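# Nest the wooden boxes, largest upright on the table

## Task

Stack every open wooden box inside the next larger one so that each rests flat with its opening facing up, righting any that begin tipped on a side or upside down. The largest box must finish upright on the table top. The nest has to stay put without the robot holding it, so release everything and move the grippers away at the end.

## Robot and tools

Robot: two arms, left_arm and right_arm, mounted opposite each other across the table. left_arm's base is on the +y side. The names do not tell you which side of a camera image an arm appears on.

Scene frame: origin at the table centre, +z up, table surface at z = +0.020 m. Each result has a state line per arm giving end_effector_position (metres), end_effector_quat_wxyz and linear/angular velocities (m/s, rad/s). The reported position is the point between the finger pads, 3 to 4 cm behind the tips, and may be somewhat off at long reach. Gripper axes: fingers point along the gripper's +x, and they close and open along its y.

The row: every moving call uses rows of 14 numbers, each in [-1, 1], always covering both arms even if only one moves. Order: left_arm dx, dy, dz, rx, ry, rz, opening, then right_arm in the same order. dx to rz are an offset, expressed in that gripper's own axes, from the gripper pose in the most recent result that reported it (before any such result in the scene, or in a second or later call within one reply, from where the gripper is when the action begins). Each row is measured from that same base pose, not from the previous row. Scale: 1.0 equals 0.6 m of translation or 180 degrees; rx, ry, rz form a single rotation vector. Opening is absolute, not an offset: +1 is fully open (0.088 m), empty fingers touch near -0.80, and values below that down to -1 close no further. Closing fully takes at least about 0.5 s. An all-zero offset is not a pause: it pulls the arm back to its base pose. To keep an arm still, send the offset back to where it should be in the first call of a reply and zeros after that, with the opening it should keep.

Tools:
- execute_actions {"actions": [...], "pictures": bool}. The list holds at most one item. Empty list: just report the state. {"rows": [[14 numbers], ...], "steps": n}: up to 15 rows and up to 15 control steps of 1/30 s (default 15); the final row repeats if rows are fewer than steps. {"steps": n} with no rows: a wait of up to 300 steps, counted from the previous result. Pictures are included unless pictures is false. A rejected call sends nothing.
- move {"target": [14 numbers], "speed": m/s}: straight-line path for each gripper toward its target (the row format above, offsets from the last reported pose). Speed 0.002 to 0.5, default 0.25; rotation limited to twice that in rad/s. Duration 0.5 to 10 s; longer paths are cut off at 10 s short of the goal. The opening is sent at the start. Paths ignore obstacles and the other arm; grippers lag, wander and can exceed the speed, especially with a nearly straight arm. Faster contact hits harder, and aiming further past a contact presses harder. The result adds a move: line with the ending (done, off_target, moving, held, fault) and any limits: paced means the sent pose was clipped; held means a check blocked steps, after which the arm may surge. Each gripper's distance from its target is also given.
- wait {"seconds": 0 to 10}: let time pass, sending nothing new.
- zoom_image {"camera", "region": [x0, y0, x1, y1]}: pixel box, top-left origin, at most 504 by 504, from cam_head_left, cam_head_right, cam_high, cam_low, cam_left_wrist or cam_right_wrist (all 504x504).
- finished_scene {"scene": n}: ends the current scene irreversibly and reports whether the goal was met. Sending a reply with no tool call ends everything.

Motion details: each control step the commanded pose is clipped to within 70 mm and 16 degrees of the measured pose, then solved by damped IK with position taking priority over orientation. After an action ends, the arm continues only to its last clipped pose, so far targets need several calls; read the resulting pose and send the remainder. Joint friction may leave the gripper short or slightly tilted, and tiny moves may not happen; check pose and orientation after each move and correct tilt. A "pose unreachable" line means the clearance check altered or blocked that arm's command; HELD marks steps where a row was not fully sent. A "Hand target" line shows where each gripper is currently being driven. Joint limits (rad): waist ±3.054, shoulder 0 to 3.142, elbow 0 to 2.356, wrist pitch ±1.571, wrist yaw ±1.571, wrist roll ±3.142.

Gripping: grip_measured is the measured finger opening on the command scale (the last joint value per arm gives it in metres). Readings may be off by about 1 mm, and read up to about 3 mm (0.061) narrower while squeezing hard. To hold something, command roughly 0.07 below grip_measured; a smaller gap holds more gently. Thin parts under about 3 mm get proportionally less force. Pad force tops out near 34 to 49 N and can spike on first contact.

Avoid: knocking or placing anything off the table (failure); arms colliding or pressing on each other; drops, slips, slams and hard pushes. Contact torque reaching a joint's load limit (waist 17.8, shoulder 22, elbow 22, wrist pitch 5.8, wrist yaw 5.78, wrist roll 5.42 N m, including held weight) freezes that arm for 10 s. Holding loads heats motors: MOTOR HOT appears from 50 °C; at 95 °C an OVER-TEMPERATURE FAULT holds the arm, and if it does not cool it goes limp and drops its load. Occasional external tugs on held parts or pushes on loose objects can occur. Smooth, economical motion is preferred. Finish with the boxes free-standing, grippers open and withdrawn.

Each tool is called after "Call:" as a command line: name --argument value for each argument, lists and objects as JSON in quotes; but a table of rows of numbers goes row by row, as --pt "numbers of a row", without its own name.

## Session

Call:
execute_actions --actions '[]'

Scene clock: 0.00 s of 4500.00 s.
left_arm: end_effector_position=(+0.0999, -0.0025, +0.3129) grip_measured=+0.827 end_effector_quat_wxyz=(-0.252, +0.622, -0.628, -0.394) end_effector_velocity=(-0.001, +0.004, -0.002) end_effector_angular_velocity=(+0.019, -0.012, -0.014) | right_arm: end_effector_position=(+0.0379, -0.2679, +0.1610) grip_measured=+0.841 end_effector_quat_wxyz=(+0.719, +0.623, +0.304, +0.047) end_effector_velocity=(+0.000, -0.003, -0.003) end_effector_angular_velocity=(-0.019, +0.001, +0.004)
Joint positions: left_arm=[-0.411  1.967  1.612 -0.768 -0.312 -3.096  0.079] | right_arm=[0.518 1.311 0.096 0.349 0.98  2.374 0.08 ]
Joint velocities: left_arm=[-0.002 -0.002 -0.002 -0.022 -0.007  0.007 -0.001] | right_arm=[-0.002 -0.002 -0.007 -0.007 -0.007 -0.007 -0.   ]
Heat: left arm: hottest shoulder 28 °C (+0.0 °C/min); right arm: hottest elbow 28 °C (+0.0 °C/min).
Hand target (left_arm): +0.100, -0.003, +0.313; -0.252, +0.622, -0.628, -0.394
Hand target (right_arm): +0.038, -0.268, +0.161; +0.719, +0.623, +0.304, +0.047

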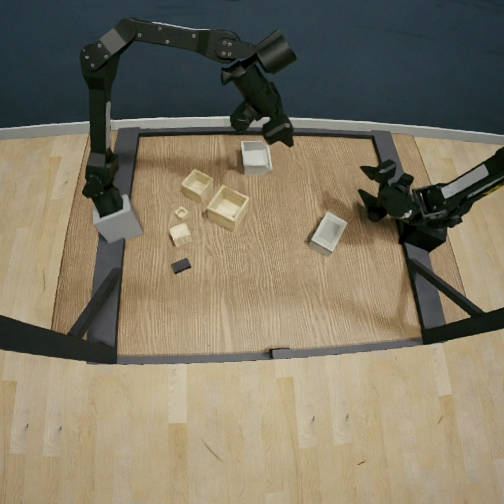

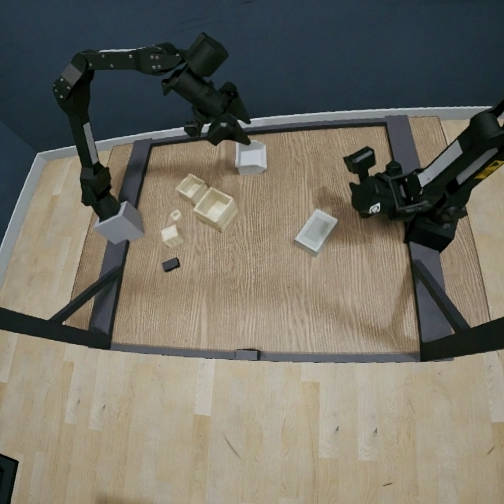

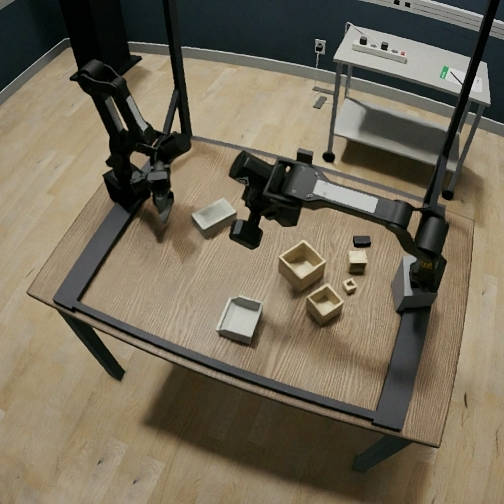

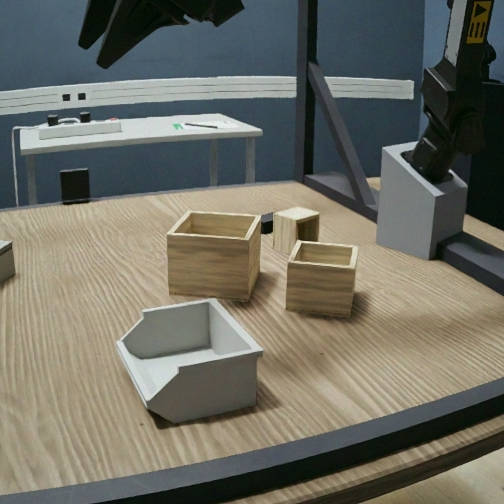

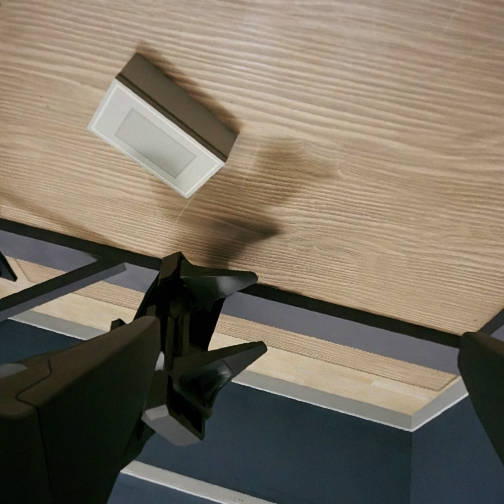

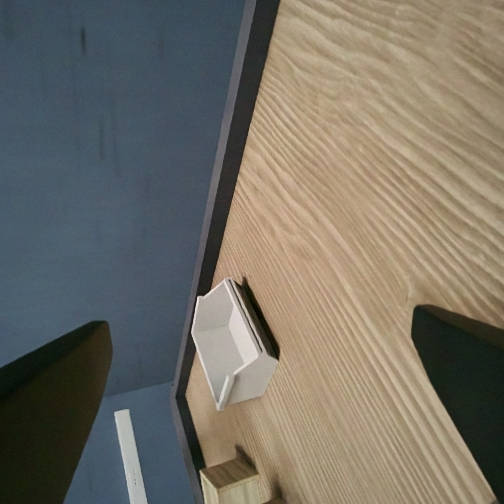

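Call:
zoom_image --camera "cam_head_left" --region '[150, 160, 270, 280]'

Call:
zoom_image --camera "cam_high" --region '[265, 225, 385, 335]'

Region (150, 160, 270, 280) of cam_head_left's 504x504 image, scaled by 4.200, with more detail than that image has.

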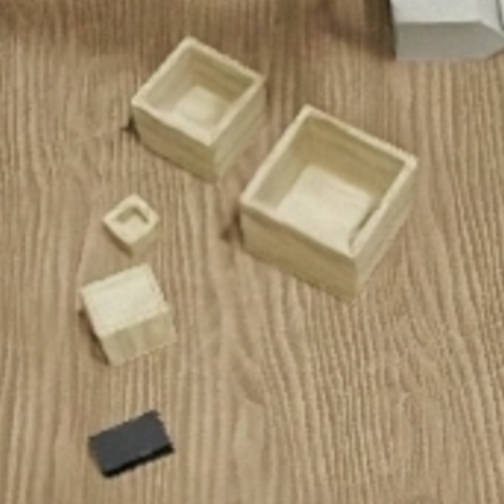

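Region (265, 225, 385, 335) of cam_high's 504x504 image, scaled by 4.200, with more detail than that image has; it fills the top 462 rows of this view, and the rest is white.

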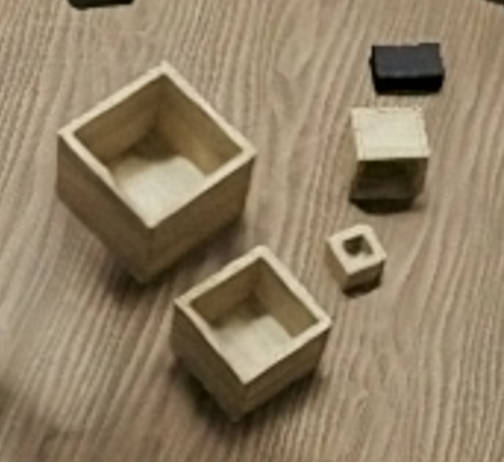

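Call:
move --target '[-0.014,-0.108,0.468,0.699,-0.169,0.186,-0.3,0,0,0,0,0,0,0.84]' --speed 0.3

Scene clock: 17.87 s of 4500.00 s.
left_arm: end_effector_position=(+0.1111, +0.2318, +0.1492) grip_measured=-0.297 end_effector_quat_wxyz=(+0.673, +0.201, +0.682, -0.203) end_effector_velocity=(-0.000, +0.003, -0.001) end_effector_angular_velocity=(+0.011, -0.006, -0.015) | right_arm: end_effector_position=(+0.0379, -0.2679, +0.1610) grip_measured=+0.841 end_effector_quat_wxyz=(+0.719, +0.623, +0.304, +0.047) end_effector_velocity=(+0.000, -0.001, -0.001) end_effector_angular_velocity=(-0.019, +0.001, +0.004)
Joint positions: left_arm=[-0.203  1.613  0.812 -0.886 -0.485 -0.833  0.024] | right_arm=[0.518 1.311 0.096 0.349 0.98  2.374 0.08 ]
Joint velocities: left_arm=[-0.002 -0.002 -0.007 -0.007 -0.007  0.007 -0.   ] | right_arm=[-0.002 -0.007  0.002 -0.022 -0.007 -0.007 -0.   ]
Heat: left arm: hottest shoulder 30 °C (+6.7 °C/min); right arm: hottest elbow 28 °C (+0.0 °C/min).
Hand target (left_arm): +0.112, +0.234, +0.149; +0.675, +0.202, +0.680, -0.203
Hand target (right_arm): +0.038, -0.268, +0.161; +0.719, +0.623, +0.304, +0.047
Off the commanded pose (left_arm): 0.005 m, 1 deg.
Off the commanded pose (right_arm): 0.000 m, 0 deg.
After step 90, 10.53 s passed at rest.
move: done

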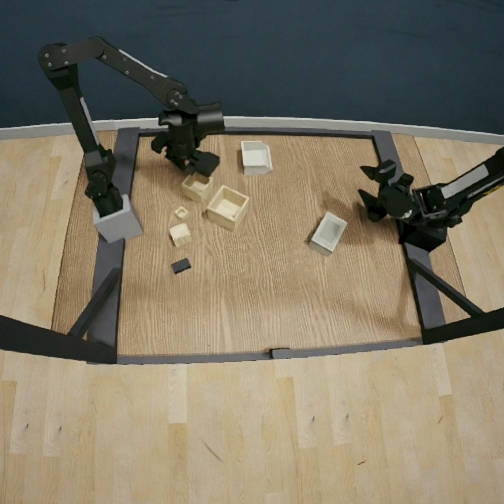

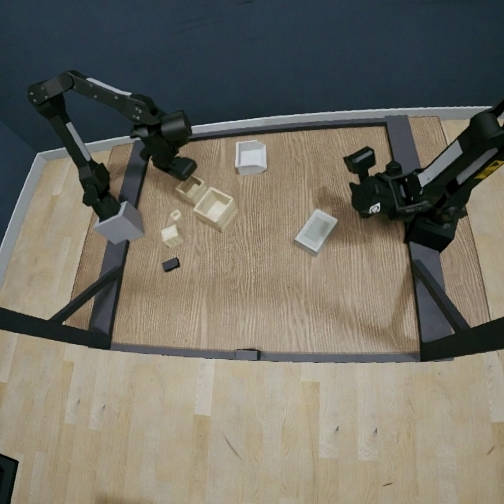

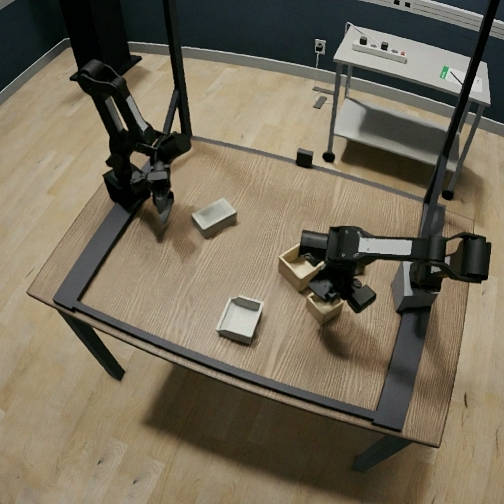

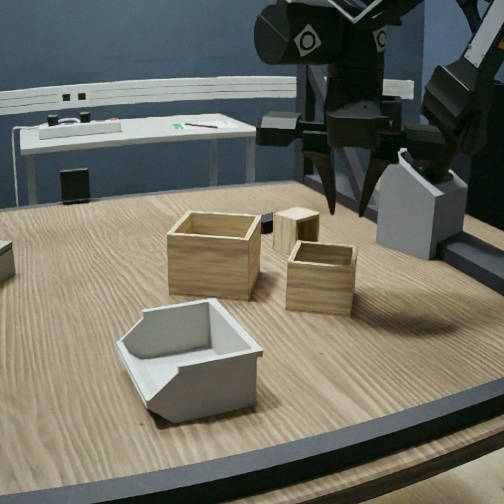

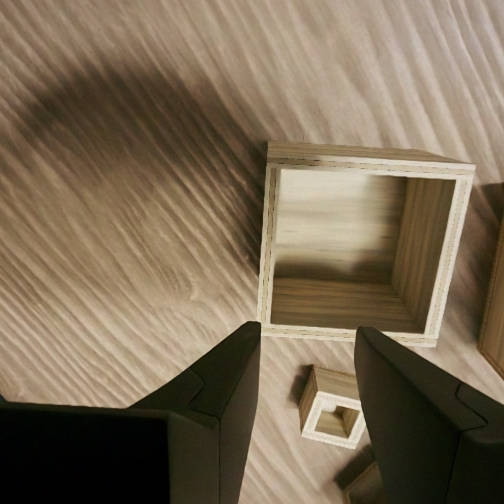

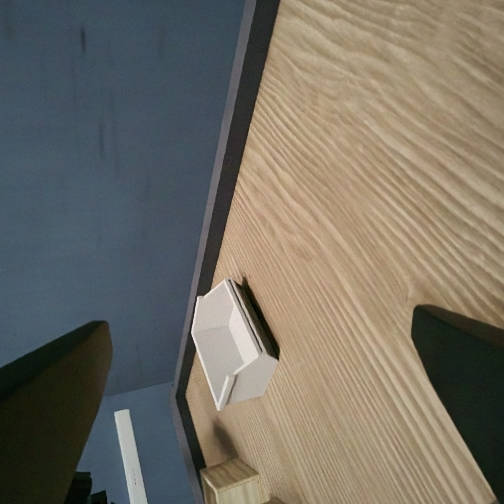

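Call:
move --target '[0.09,0.017,0,0.008,0,0,-0.3,0,0,0,0,0,0,0.84]' --speed 0.07

Scene clock: 20.27 s of 4500.00 s.
left_arm: end_effector_position=(+0.1163, +0.2368, +0.0990) grip_measured=-0.297 end_effector_quat_wxyz=(+0.673, +0.200, +0.680, -0.213) end_effector_velocity=(+0.002, +0.009, +0.000) end_effector_angular_velocity=(+0.041, -0.025, -0.012) | right_arm: end_effector_position=(+0.0379, -0.2679, +0.1610) grip_measured=+0.841 end_effector_quat_wxyz=(+0.719, +0.623, +0.304, +0.047) end_effector_velocity=(-0.000, +0.000, -0.000) end_effector_angular_velocity=(+0.000, +0.003, +0.005)
Joint positions: left_arm=[-0.072  1.669  0.675 -0.606 -0.488 -0.662  0.024] | right_arm=[0.518 1.311 0.096 0.349 0.98  2.374 0.08 ]
Joint velocities: left_arm=[-0.002 -0.002 -0.002 -0.037 -0.037 -0.007 -0.   ] | right_arm=[-0.002 -0.002 -0.002  0.007 -0.007 -0.007 -0.   ]
Heat: left arm: hottest shoulder 30 °C (+5.9 °C/min); right arm: hottest elbow 28 °C (+0.0 °C/min).
Hand target (left_arm): +0.115, +0.240, +0.095; +0.670, +0.209, +0.680, -0.211
Hand target (right_arm): +0.038, -0.268, +0.161; +0.719, +0.623, +0.304, +0.047
Off the commanded pose (left_arm): 0.005 m, 1 deg.
Off the commanded pose (right_arm): 0.000 m, 0 deg.
move: done

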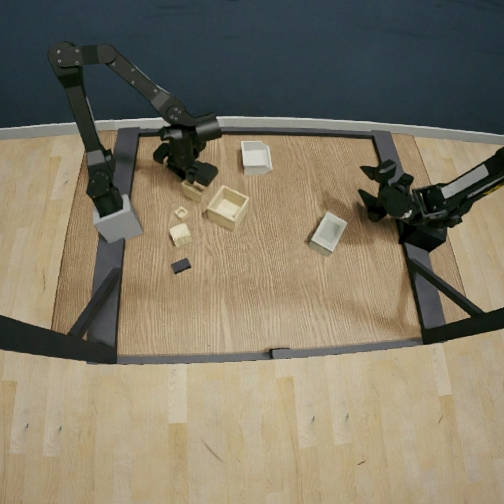

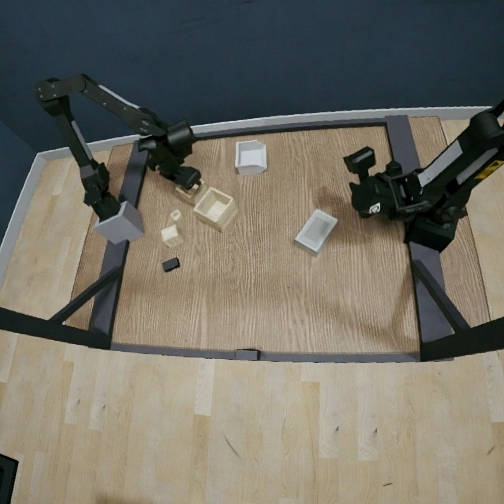

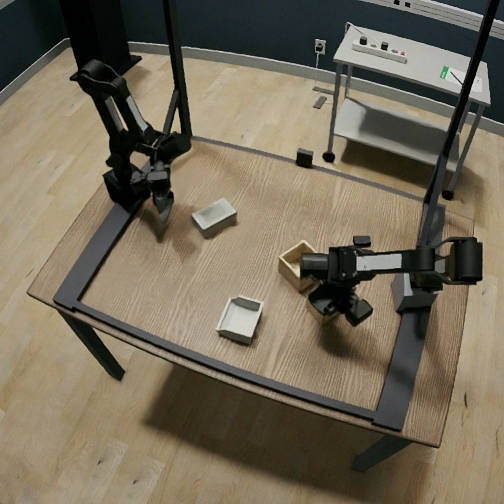

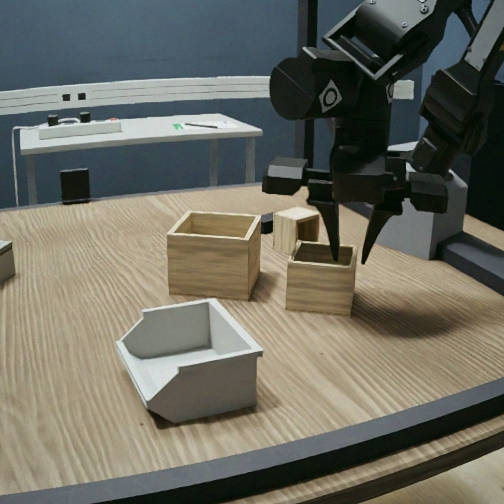

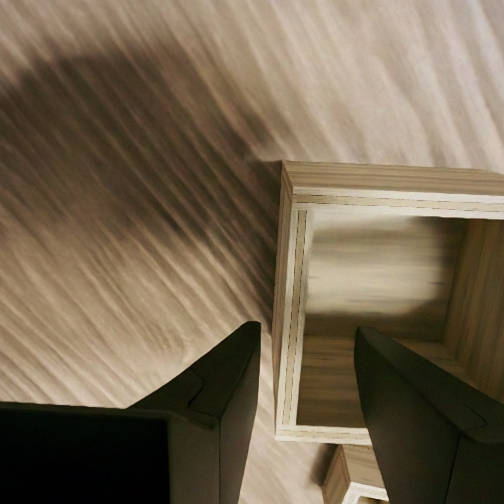

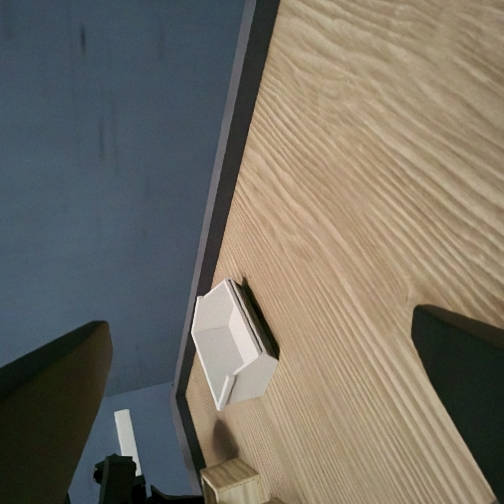

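Call:
move --target '[0,0,0,0,0,0,-0.85,0,0,0,0,0,0,0.84]'

Call:
move --target '[-0.155,0,0,0,0,0,-0.85,0,0,0,0,0,0,0.84]' --speed 0.12

Call:
move --target '[0,-0.2,-0.022,0,0,0,-0.85,0,0,0,0,0,0,0.84]' --speed 0.15

Scene clock: 23.13 s of 4500.00 s.
left_arm: end_effector_position=(+0.1163, +0.2370, +0.0991) grip_measured=-0.763 end_effector_quat_wxyz=(+0.673, +0.201, +0.679, -0.214) end_effector_velocity=(+0.002, +0.003, +0.000) end_effector_angular_velocity=(+0.012, -0.019, +0.016) | right_arm: end_effector_position=(+0.0379, -0.2679, +0.1610) grip_measured=+0.841 end_effector_quat_wxyz=(+0.719, +0.623, +0.304, +0.047) end_effector_velocity=(+0.000, -0.001, -0.002) end_effector_angular_velocity=(-0.002, +0.008, -0.001)
Joint positions: left_arm=[-0.072  1.669  0.675 -0.607 -0.488 -0.661  0.002] | right_arm=[0.518 1.311 0.096 0.349 0.98  2.374 0.08 ]
Joint velocities: left_arm=[-0.002 -0.002 -0.002 -0.007 -0.022 -0.022 -0.   ] | right_arm=[-0.002 -0.002 -0.002 -0.007 -0.007  0.007 -0.   ]
Heat: left arm: hottest shoulder 30 °C (+5.2 °C/min); right arm: hottest elbow 28 °C (+0.0 °C/min).
Hand target (left_arm): +0.116, +0.237, +0.099; +0.673, +0.200, +0.680, -0.213
Hand target (right_arm): +0.038, -0.268, +0.161; +0.719, +0.623, +0.304, +0.047
Off the commanded pose (left_arm): 0.000 m, 0 deg.
Off the commanded pose (right_arm): 0.000 m, 0 deg.
move: done

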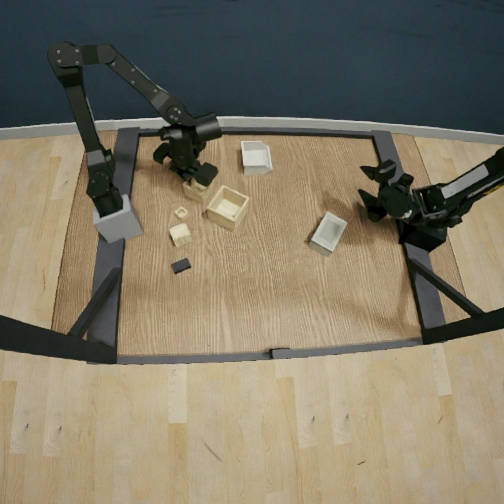

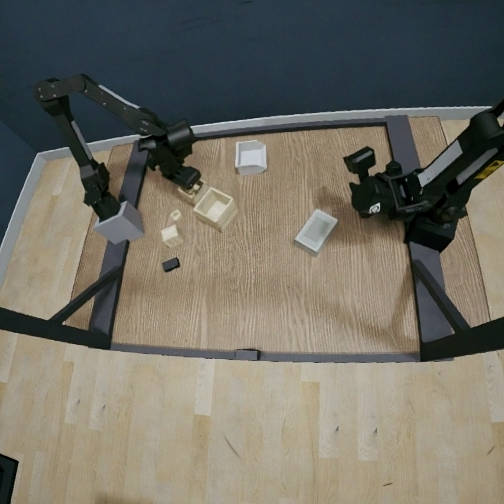

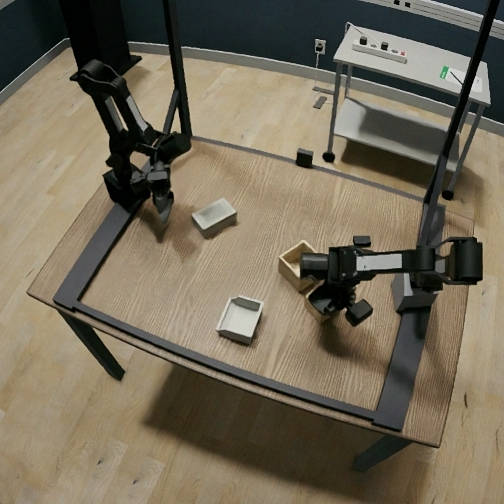

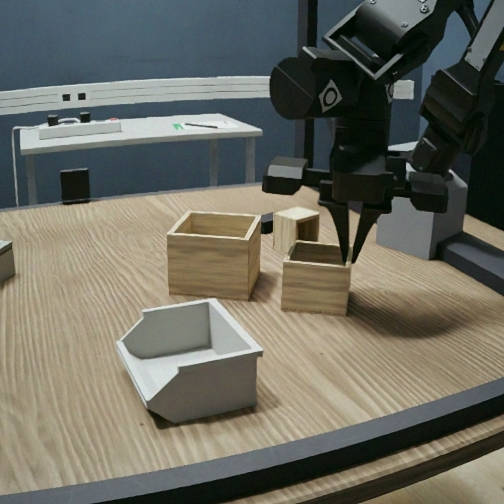

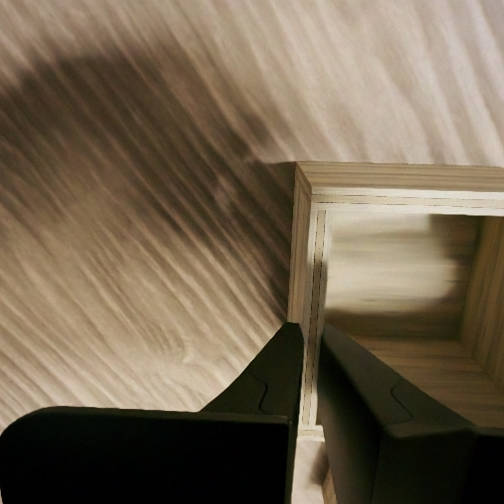

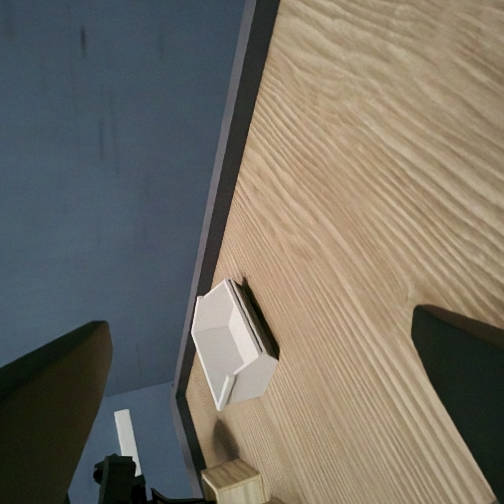

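Scene clock: 24.30 s of 4500.00 s.
left_arm: end_effector_position=(+0.1182, +0.2408, +0.1880) grip_measured=-0.763 end_effector_quat_wxyz=(+0.672, +0.209, +0.678, -0.211) end_effector_velocity=(+0.003, +0.001, +0.001) end_effector_angular_velocity=(+0.003, -0.022, +0.004) | right_arm: end_effector_position=(+0.0379, -0.2679, +0.1610) grip_measured=+0.841 end_effector_quat_wxyz=(+0.719, +0.623, +0.304, +0.047) end_effector_velocity=(-0.001, +0.000, -0.001) end_effector_angular_velocity=(-0.003, +0.008, +0.004)
Joint positions: left_arm=[-0.253  1.531  0.901 -1.08  -0.482 -0.862  0.002] | right_arm=[0.518 1.311 0.096 0.349 0.98  2.374 0.08 ]
Joint velocities: left_arm=[-0.002 -0.002  0.002 -0.007 -0.022 -0.007  0.   ] | right_arm=[ 0.002  0.002  0.002 -0.007 -0.007  0.007 -0.   ]
Heat: left arm: hottest shoulder 30 °C (+4.9 °C/min); right arm: hottest elbow 28 °C (+0.0 °C/min).
Hand target (left_arm): +0.119, +0.239, +0.192; +0.674, +0.201, +0.678, -0.213
Hand target (right_arm): +0.038, -0.268, +0.161; +0.719, +0.623, +0.304, +0.047
Off the commanded pose (left_arm): 0.005 m, 1 deg.
Off the commanded pose (right_arm): 0.000 m, 0 deg.
move: done

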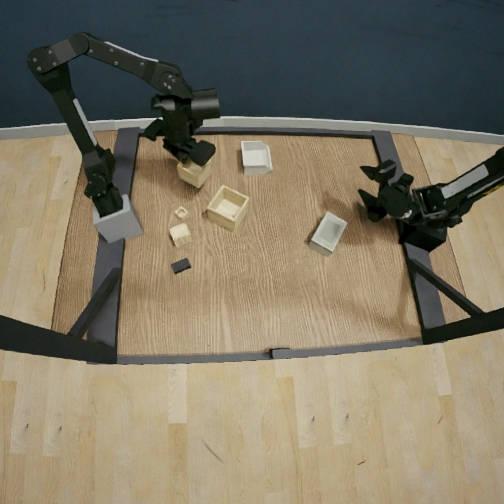

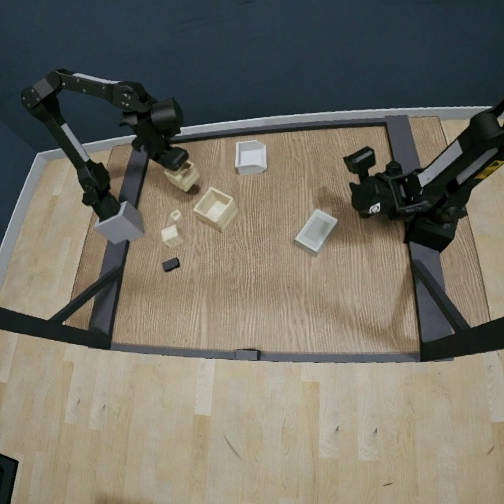

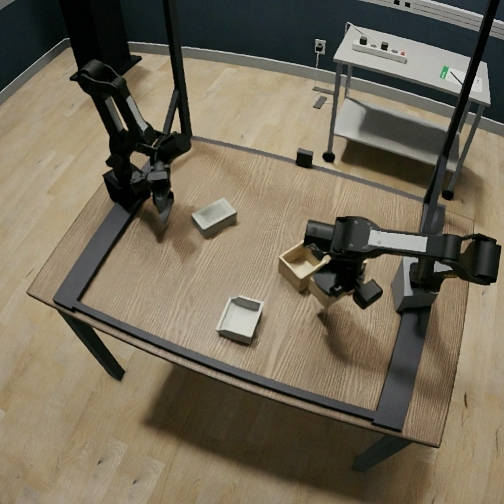

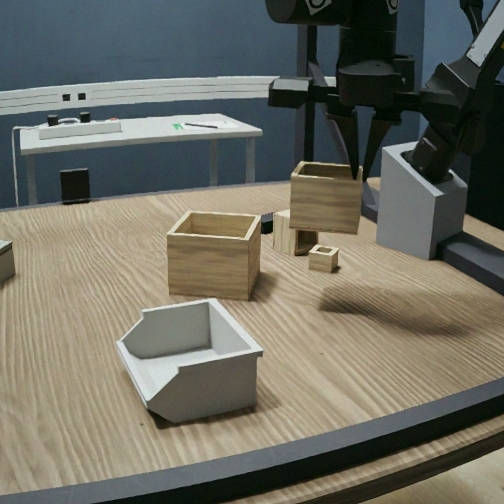

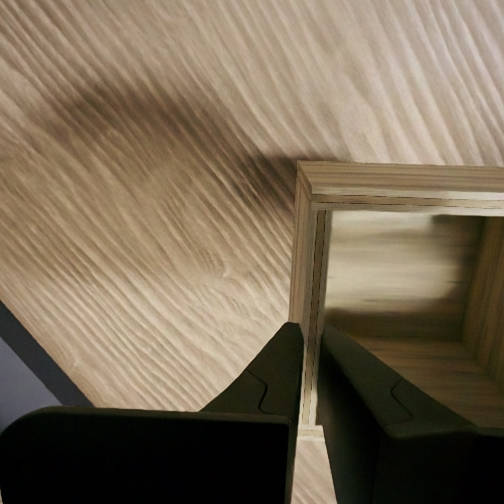

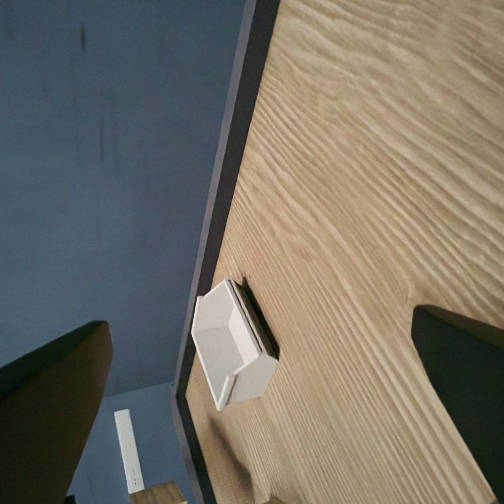

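Scene clock: 25.50 s of 4500.00 s.
left_arm: end_effector_position=(+0.0432, +0.1503, +0.1910) grip_measured=-0.763 end_effector_quat_wxyz=(+0.676, +0.208, +0.674, -0.213) end_effector_velocity=(+0.003, +0.000, +0.000) end_effector_angular_velocity=(+0.002, -0.023, +0.017) | right_arm: end_effector_position=(+0.0379, -0.2679, +0.1610) grip_measured=+0.841 end_effector_quat_wxyz=(+0.719, +0.623, +0.304, +0.047) end_effector_velocity=(-0.000, -0.001, -0.003) end_effector_angular_velocity=(-0.004, +0.019, +0.003)
Joint positions: left_arm=[-0.496  1.946  1.177 -1.051 -0.443 -1.124  0.002] | right_arm=[0.518 1.311 0.096 0.349 0.98  2.374 0.08 ]
Joint velocities: left_arm=[-0.002  0.002  0.002 -0.007 -0.022 -0.022 -0.   ] | right_arm=[-0.007 -0.002 -0.002 -0.007 -0.022  0.007  0.   ]
Heat: left arm: hottest shoulder 30 °C (+4.7 °C/min); right arm: hottest elbow 28 °C (+0.0 °C/min).
Hand target (left_arm): +0.041, +0.149, +0.190; +0.674, +0.209, +0.676, -0.212
Hand target (right_arm): +0.038, -0.268, +0.161; +0.719, +0.623, +0.304, +0.047
Off the commanded pose (left_arm): 0.005 m, 1 deg.
Off the commanded pose (right_arm): 0.000 m, 0 deg.
move: done

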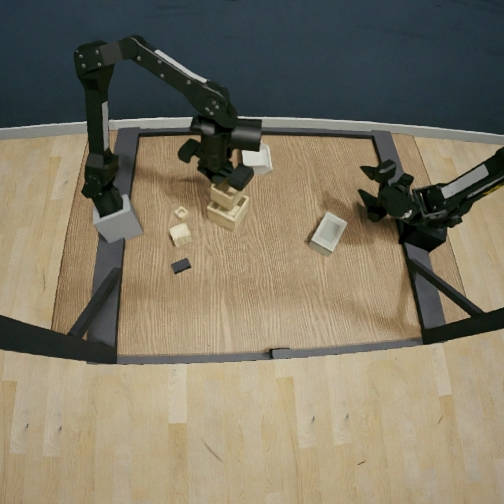

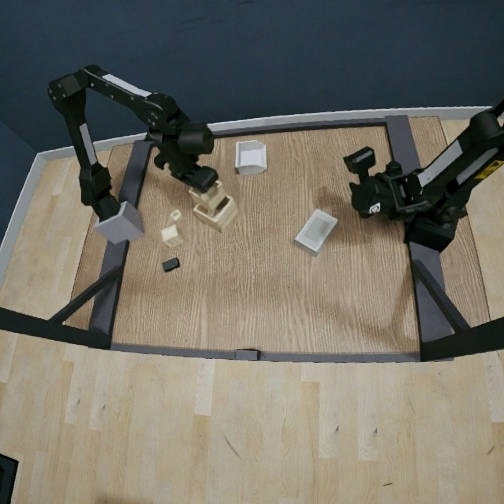

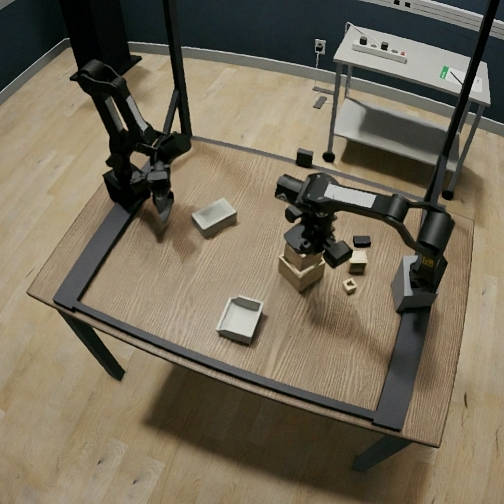

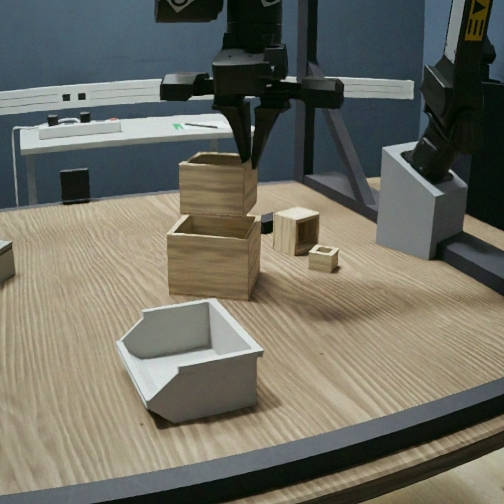

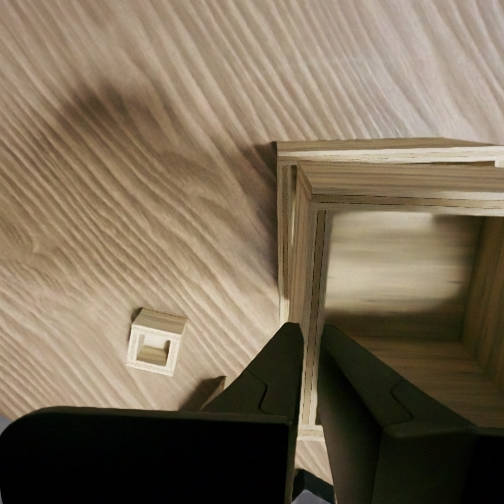

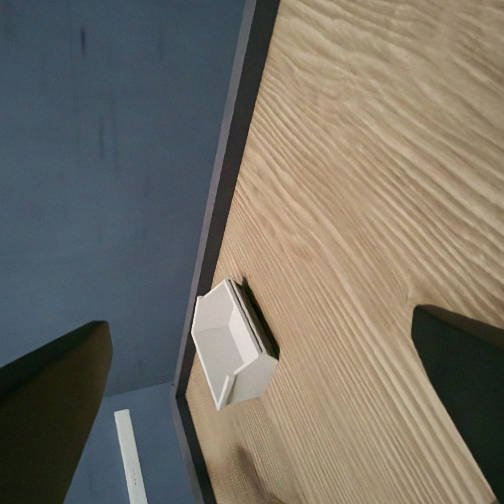

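Call:
move --target '[0.022,-0.014,-0.022,-0.017,0,0,-0.85,0,0,0,0,0,0,0.84]' --speed 0.04

Scene clock: 27.43 s of 4500.00 s.
left_arm: end_effector_position=(+0.0309, +0.1484, +0.1821) grip_measured=-0.763 end_effector_quat_wxyz=(+0.683, +0.184, +0.678, -0.199) end_effector_velocity=(-0.001, +0.001, +0.001) end_effector_angular_velocity=(+0.002, +0.007, +0.019) | right_arm: end_effector_position=(+0.0379, -0.2679, +0.1610) grip_measured=+0.841 end_effector_quat_wxyz=(+0.719, +0.623, +0.304, +0.047) end_effector_velocity=(+0.000, -0.003, -0.003) end_effector_angular_velocity=(-0.007, +0.007, -0.002)
Joint positions: left_arm=[-0.52   1.967  1.145 -0.995 -0.442 -1.2    0.002] | right_arm=[0.518 1.311 0.096 0.349 0.98  2.374 0.08 ]
Joint velocities: left_arm=[-0.002 -0.002  0.002 -0.007  0.007 -0.022  0.   ] | right_arm=[-0.002 -0.002 -0.007 -0.007 -0.007  0.007 -0.   ]
Heat: left arm: hottest shoulder 30 °C (+4.4 °C/min); right arm: hottest elbow 28 °C (+0.0 °C/min).
Hand target (left_arm): +0.028, +0.151, +0.178; +0.681, +0.190, +0.679, -0.195
Hand target (right_arm): +0.038, -0.268, +0.161; +0.719, +0.623, +0.304, +0.047
Off the commanded pose (left_arm): 0.006 m, 1 deg.
Off the commanded pose (right_arm): 0.000 m, 0 deg.
move: done

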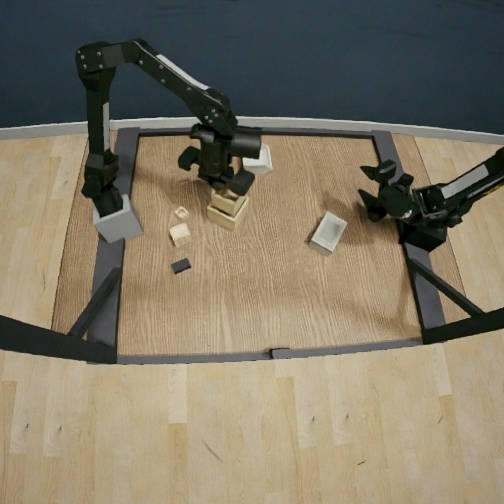

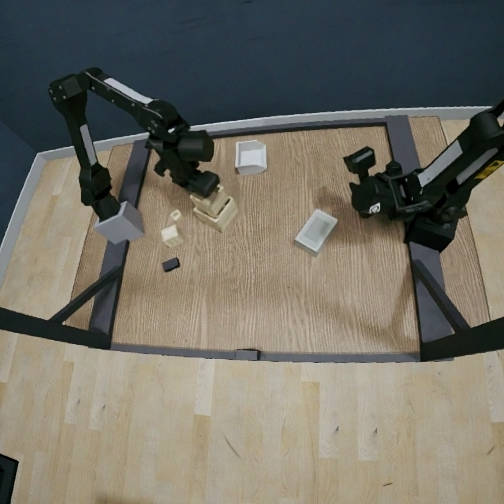

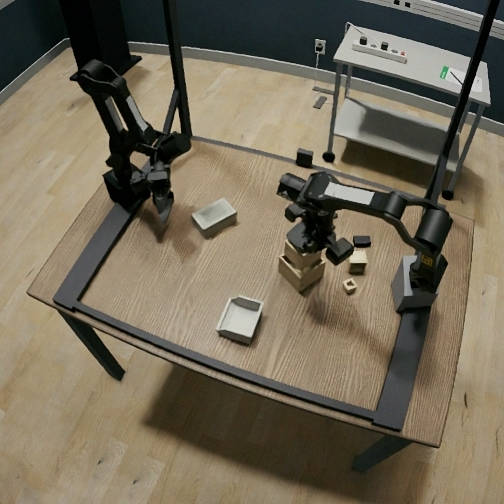

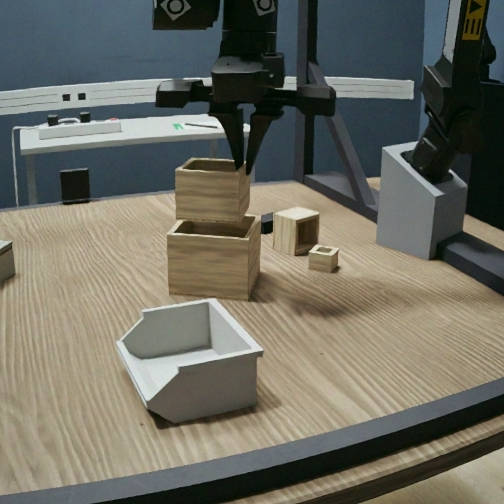

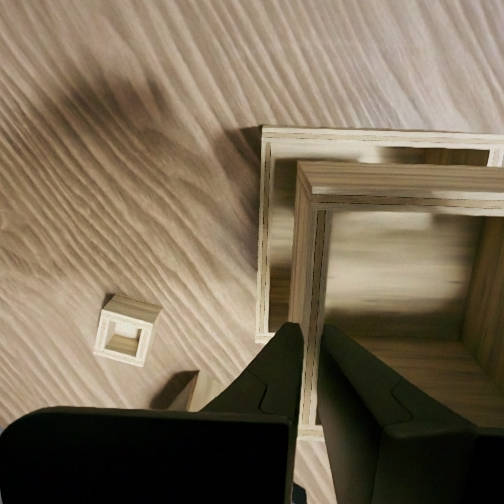

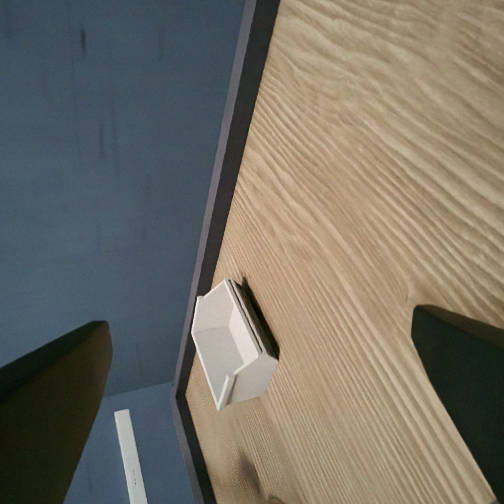

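Call:
move --target '[0.132,0.004,-0.007,0,0.002,0.007,-0.85,0,0,0,0,0,0,0.84]' --speed 0.04

Scene clock: 32.10 s of 4500.00 s.
left_arm: end_effector_position=(+0.0270, +0.1483, +0.1220) grip_measured=-0.755 end_effector_quat_wxyz=(+0.684, +0.185, +0.676, -0.204) end_effector_velocity=(+0.001, +0.005, -0.000) end_effector_angular_velocity=(+0.009, -0.009, +0.000) | right_arm: end_effector_position=(+0.0379, -0.2679, +0.1610) grip_measured=+0.841 end_effector_quat_wxyz=(+0.719, +0.623, +0.304, +0.047) end_effector_velocity=(-0.002, +0.000, -0.003) end_effector_angular_velocity=(-0.016, +0.013, +0.018)
Joint positions: left_arm=[-0.449  2.051  1.    -0.725 -0.461 -1.112  0.002] | right_arm=[0.518 1.311 0.096 0.349 0.98  2.374 0.08 ]
Joint velocities: left_arm=[-0.002 -0.007 -0.012 -0.007 -0.007 -0.007 -0.   ] | right_arm=[ 0.002 -0.002 -0.002 -0.007 -0.022 -0.007 -0.   ]
Heat: left arm: hottest shoulder 30 °C (+3.7 °C/min); right arm: hottest elbow 28 °C (+0.0 °C/min).
Hand target (left_arm): +0.028, +0.152, +0.104; +0.683, +0.193, +0.679, -0.191
Hand target (right_arm): +0.038, -0.268, +0.161; +0.719, +0.623, +0.304, +0.047
Off the commanded pose (left_arm): 0.019 m, 2 deg.
Off the commanded pose (right_arm): 0.000 m, 0 deg.
move: off_target (left_arm)

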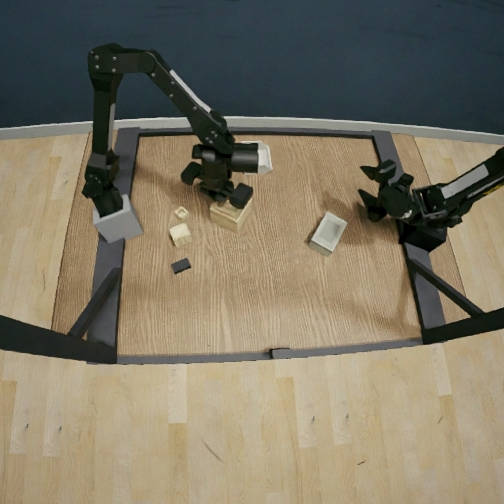

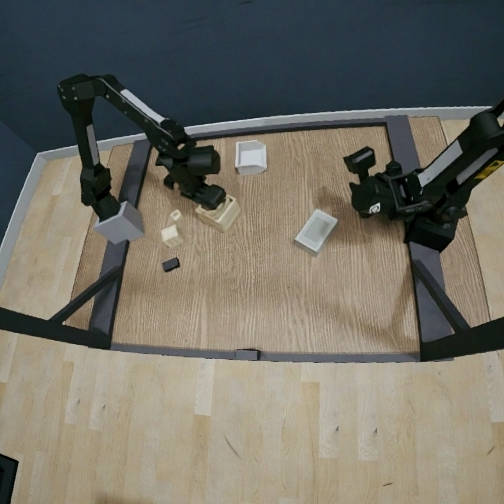

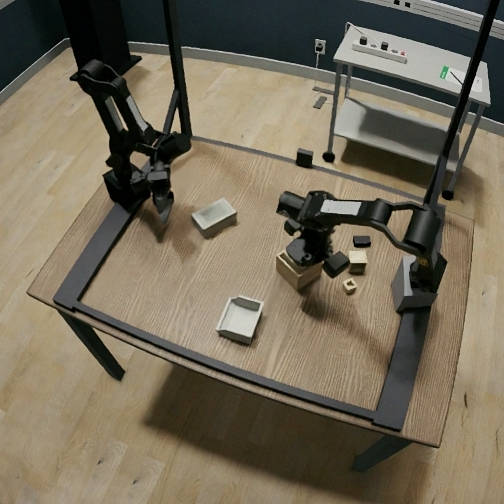

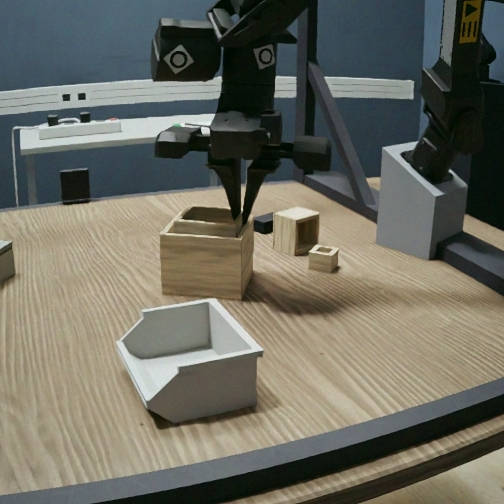

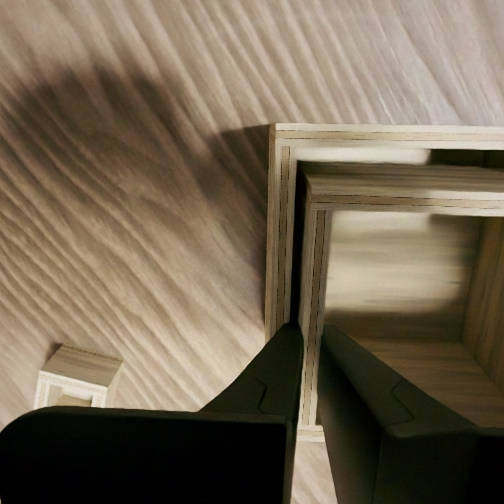

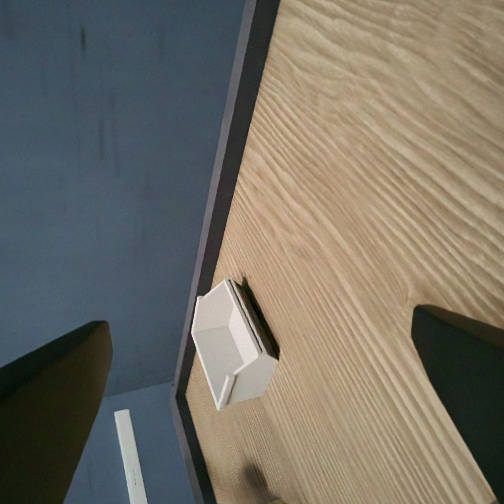

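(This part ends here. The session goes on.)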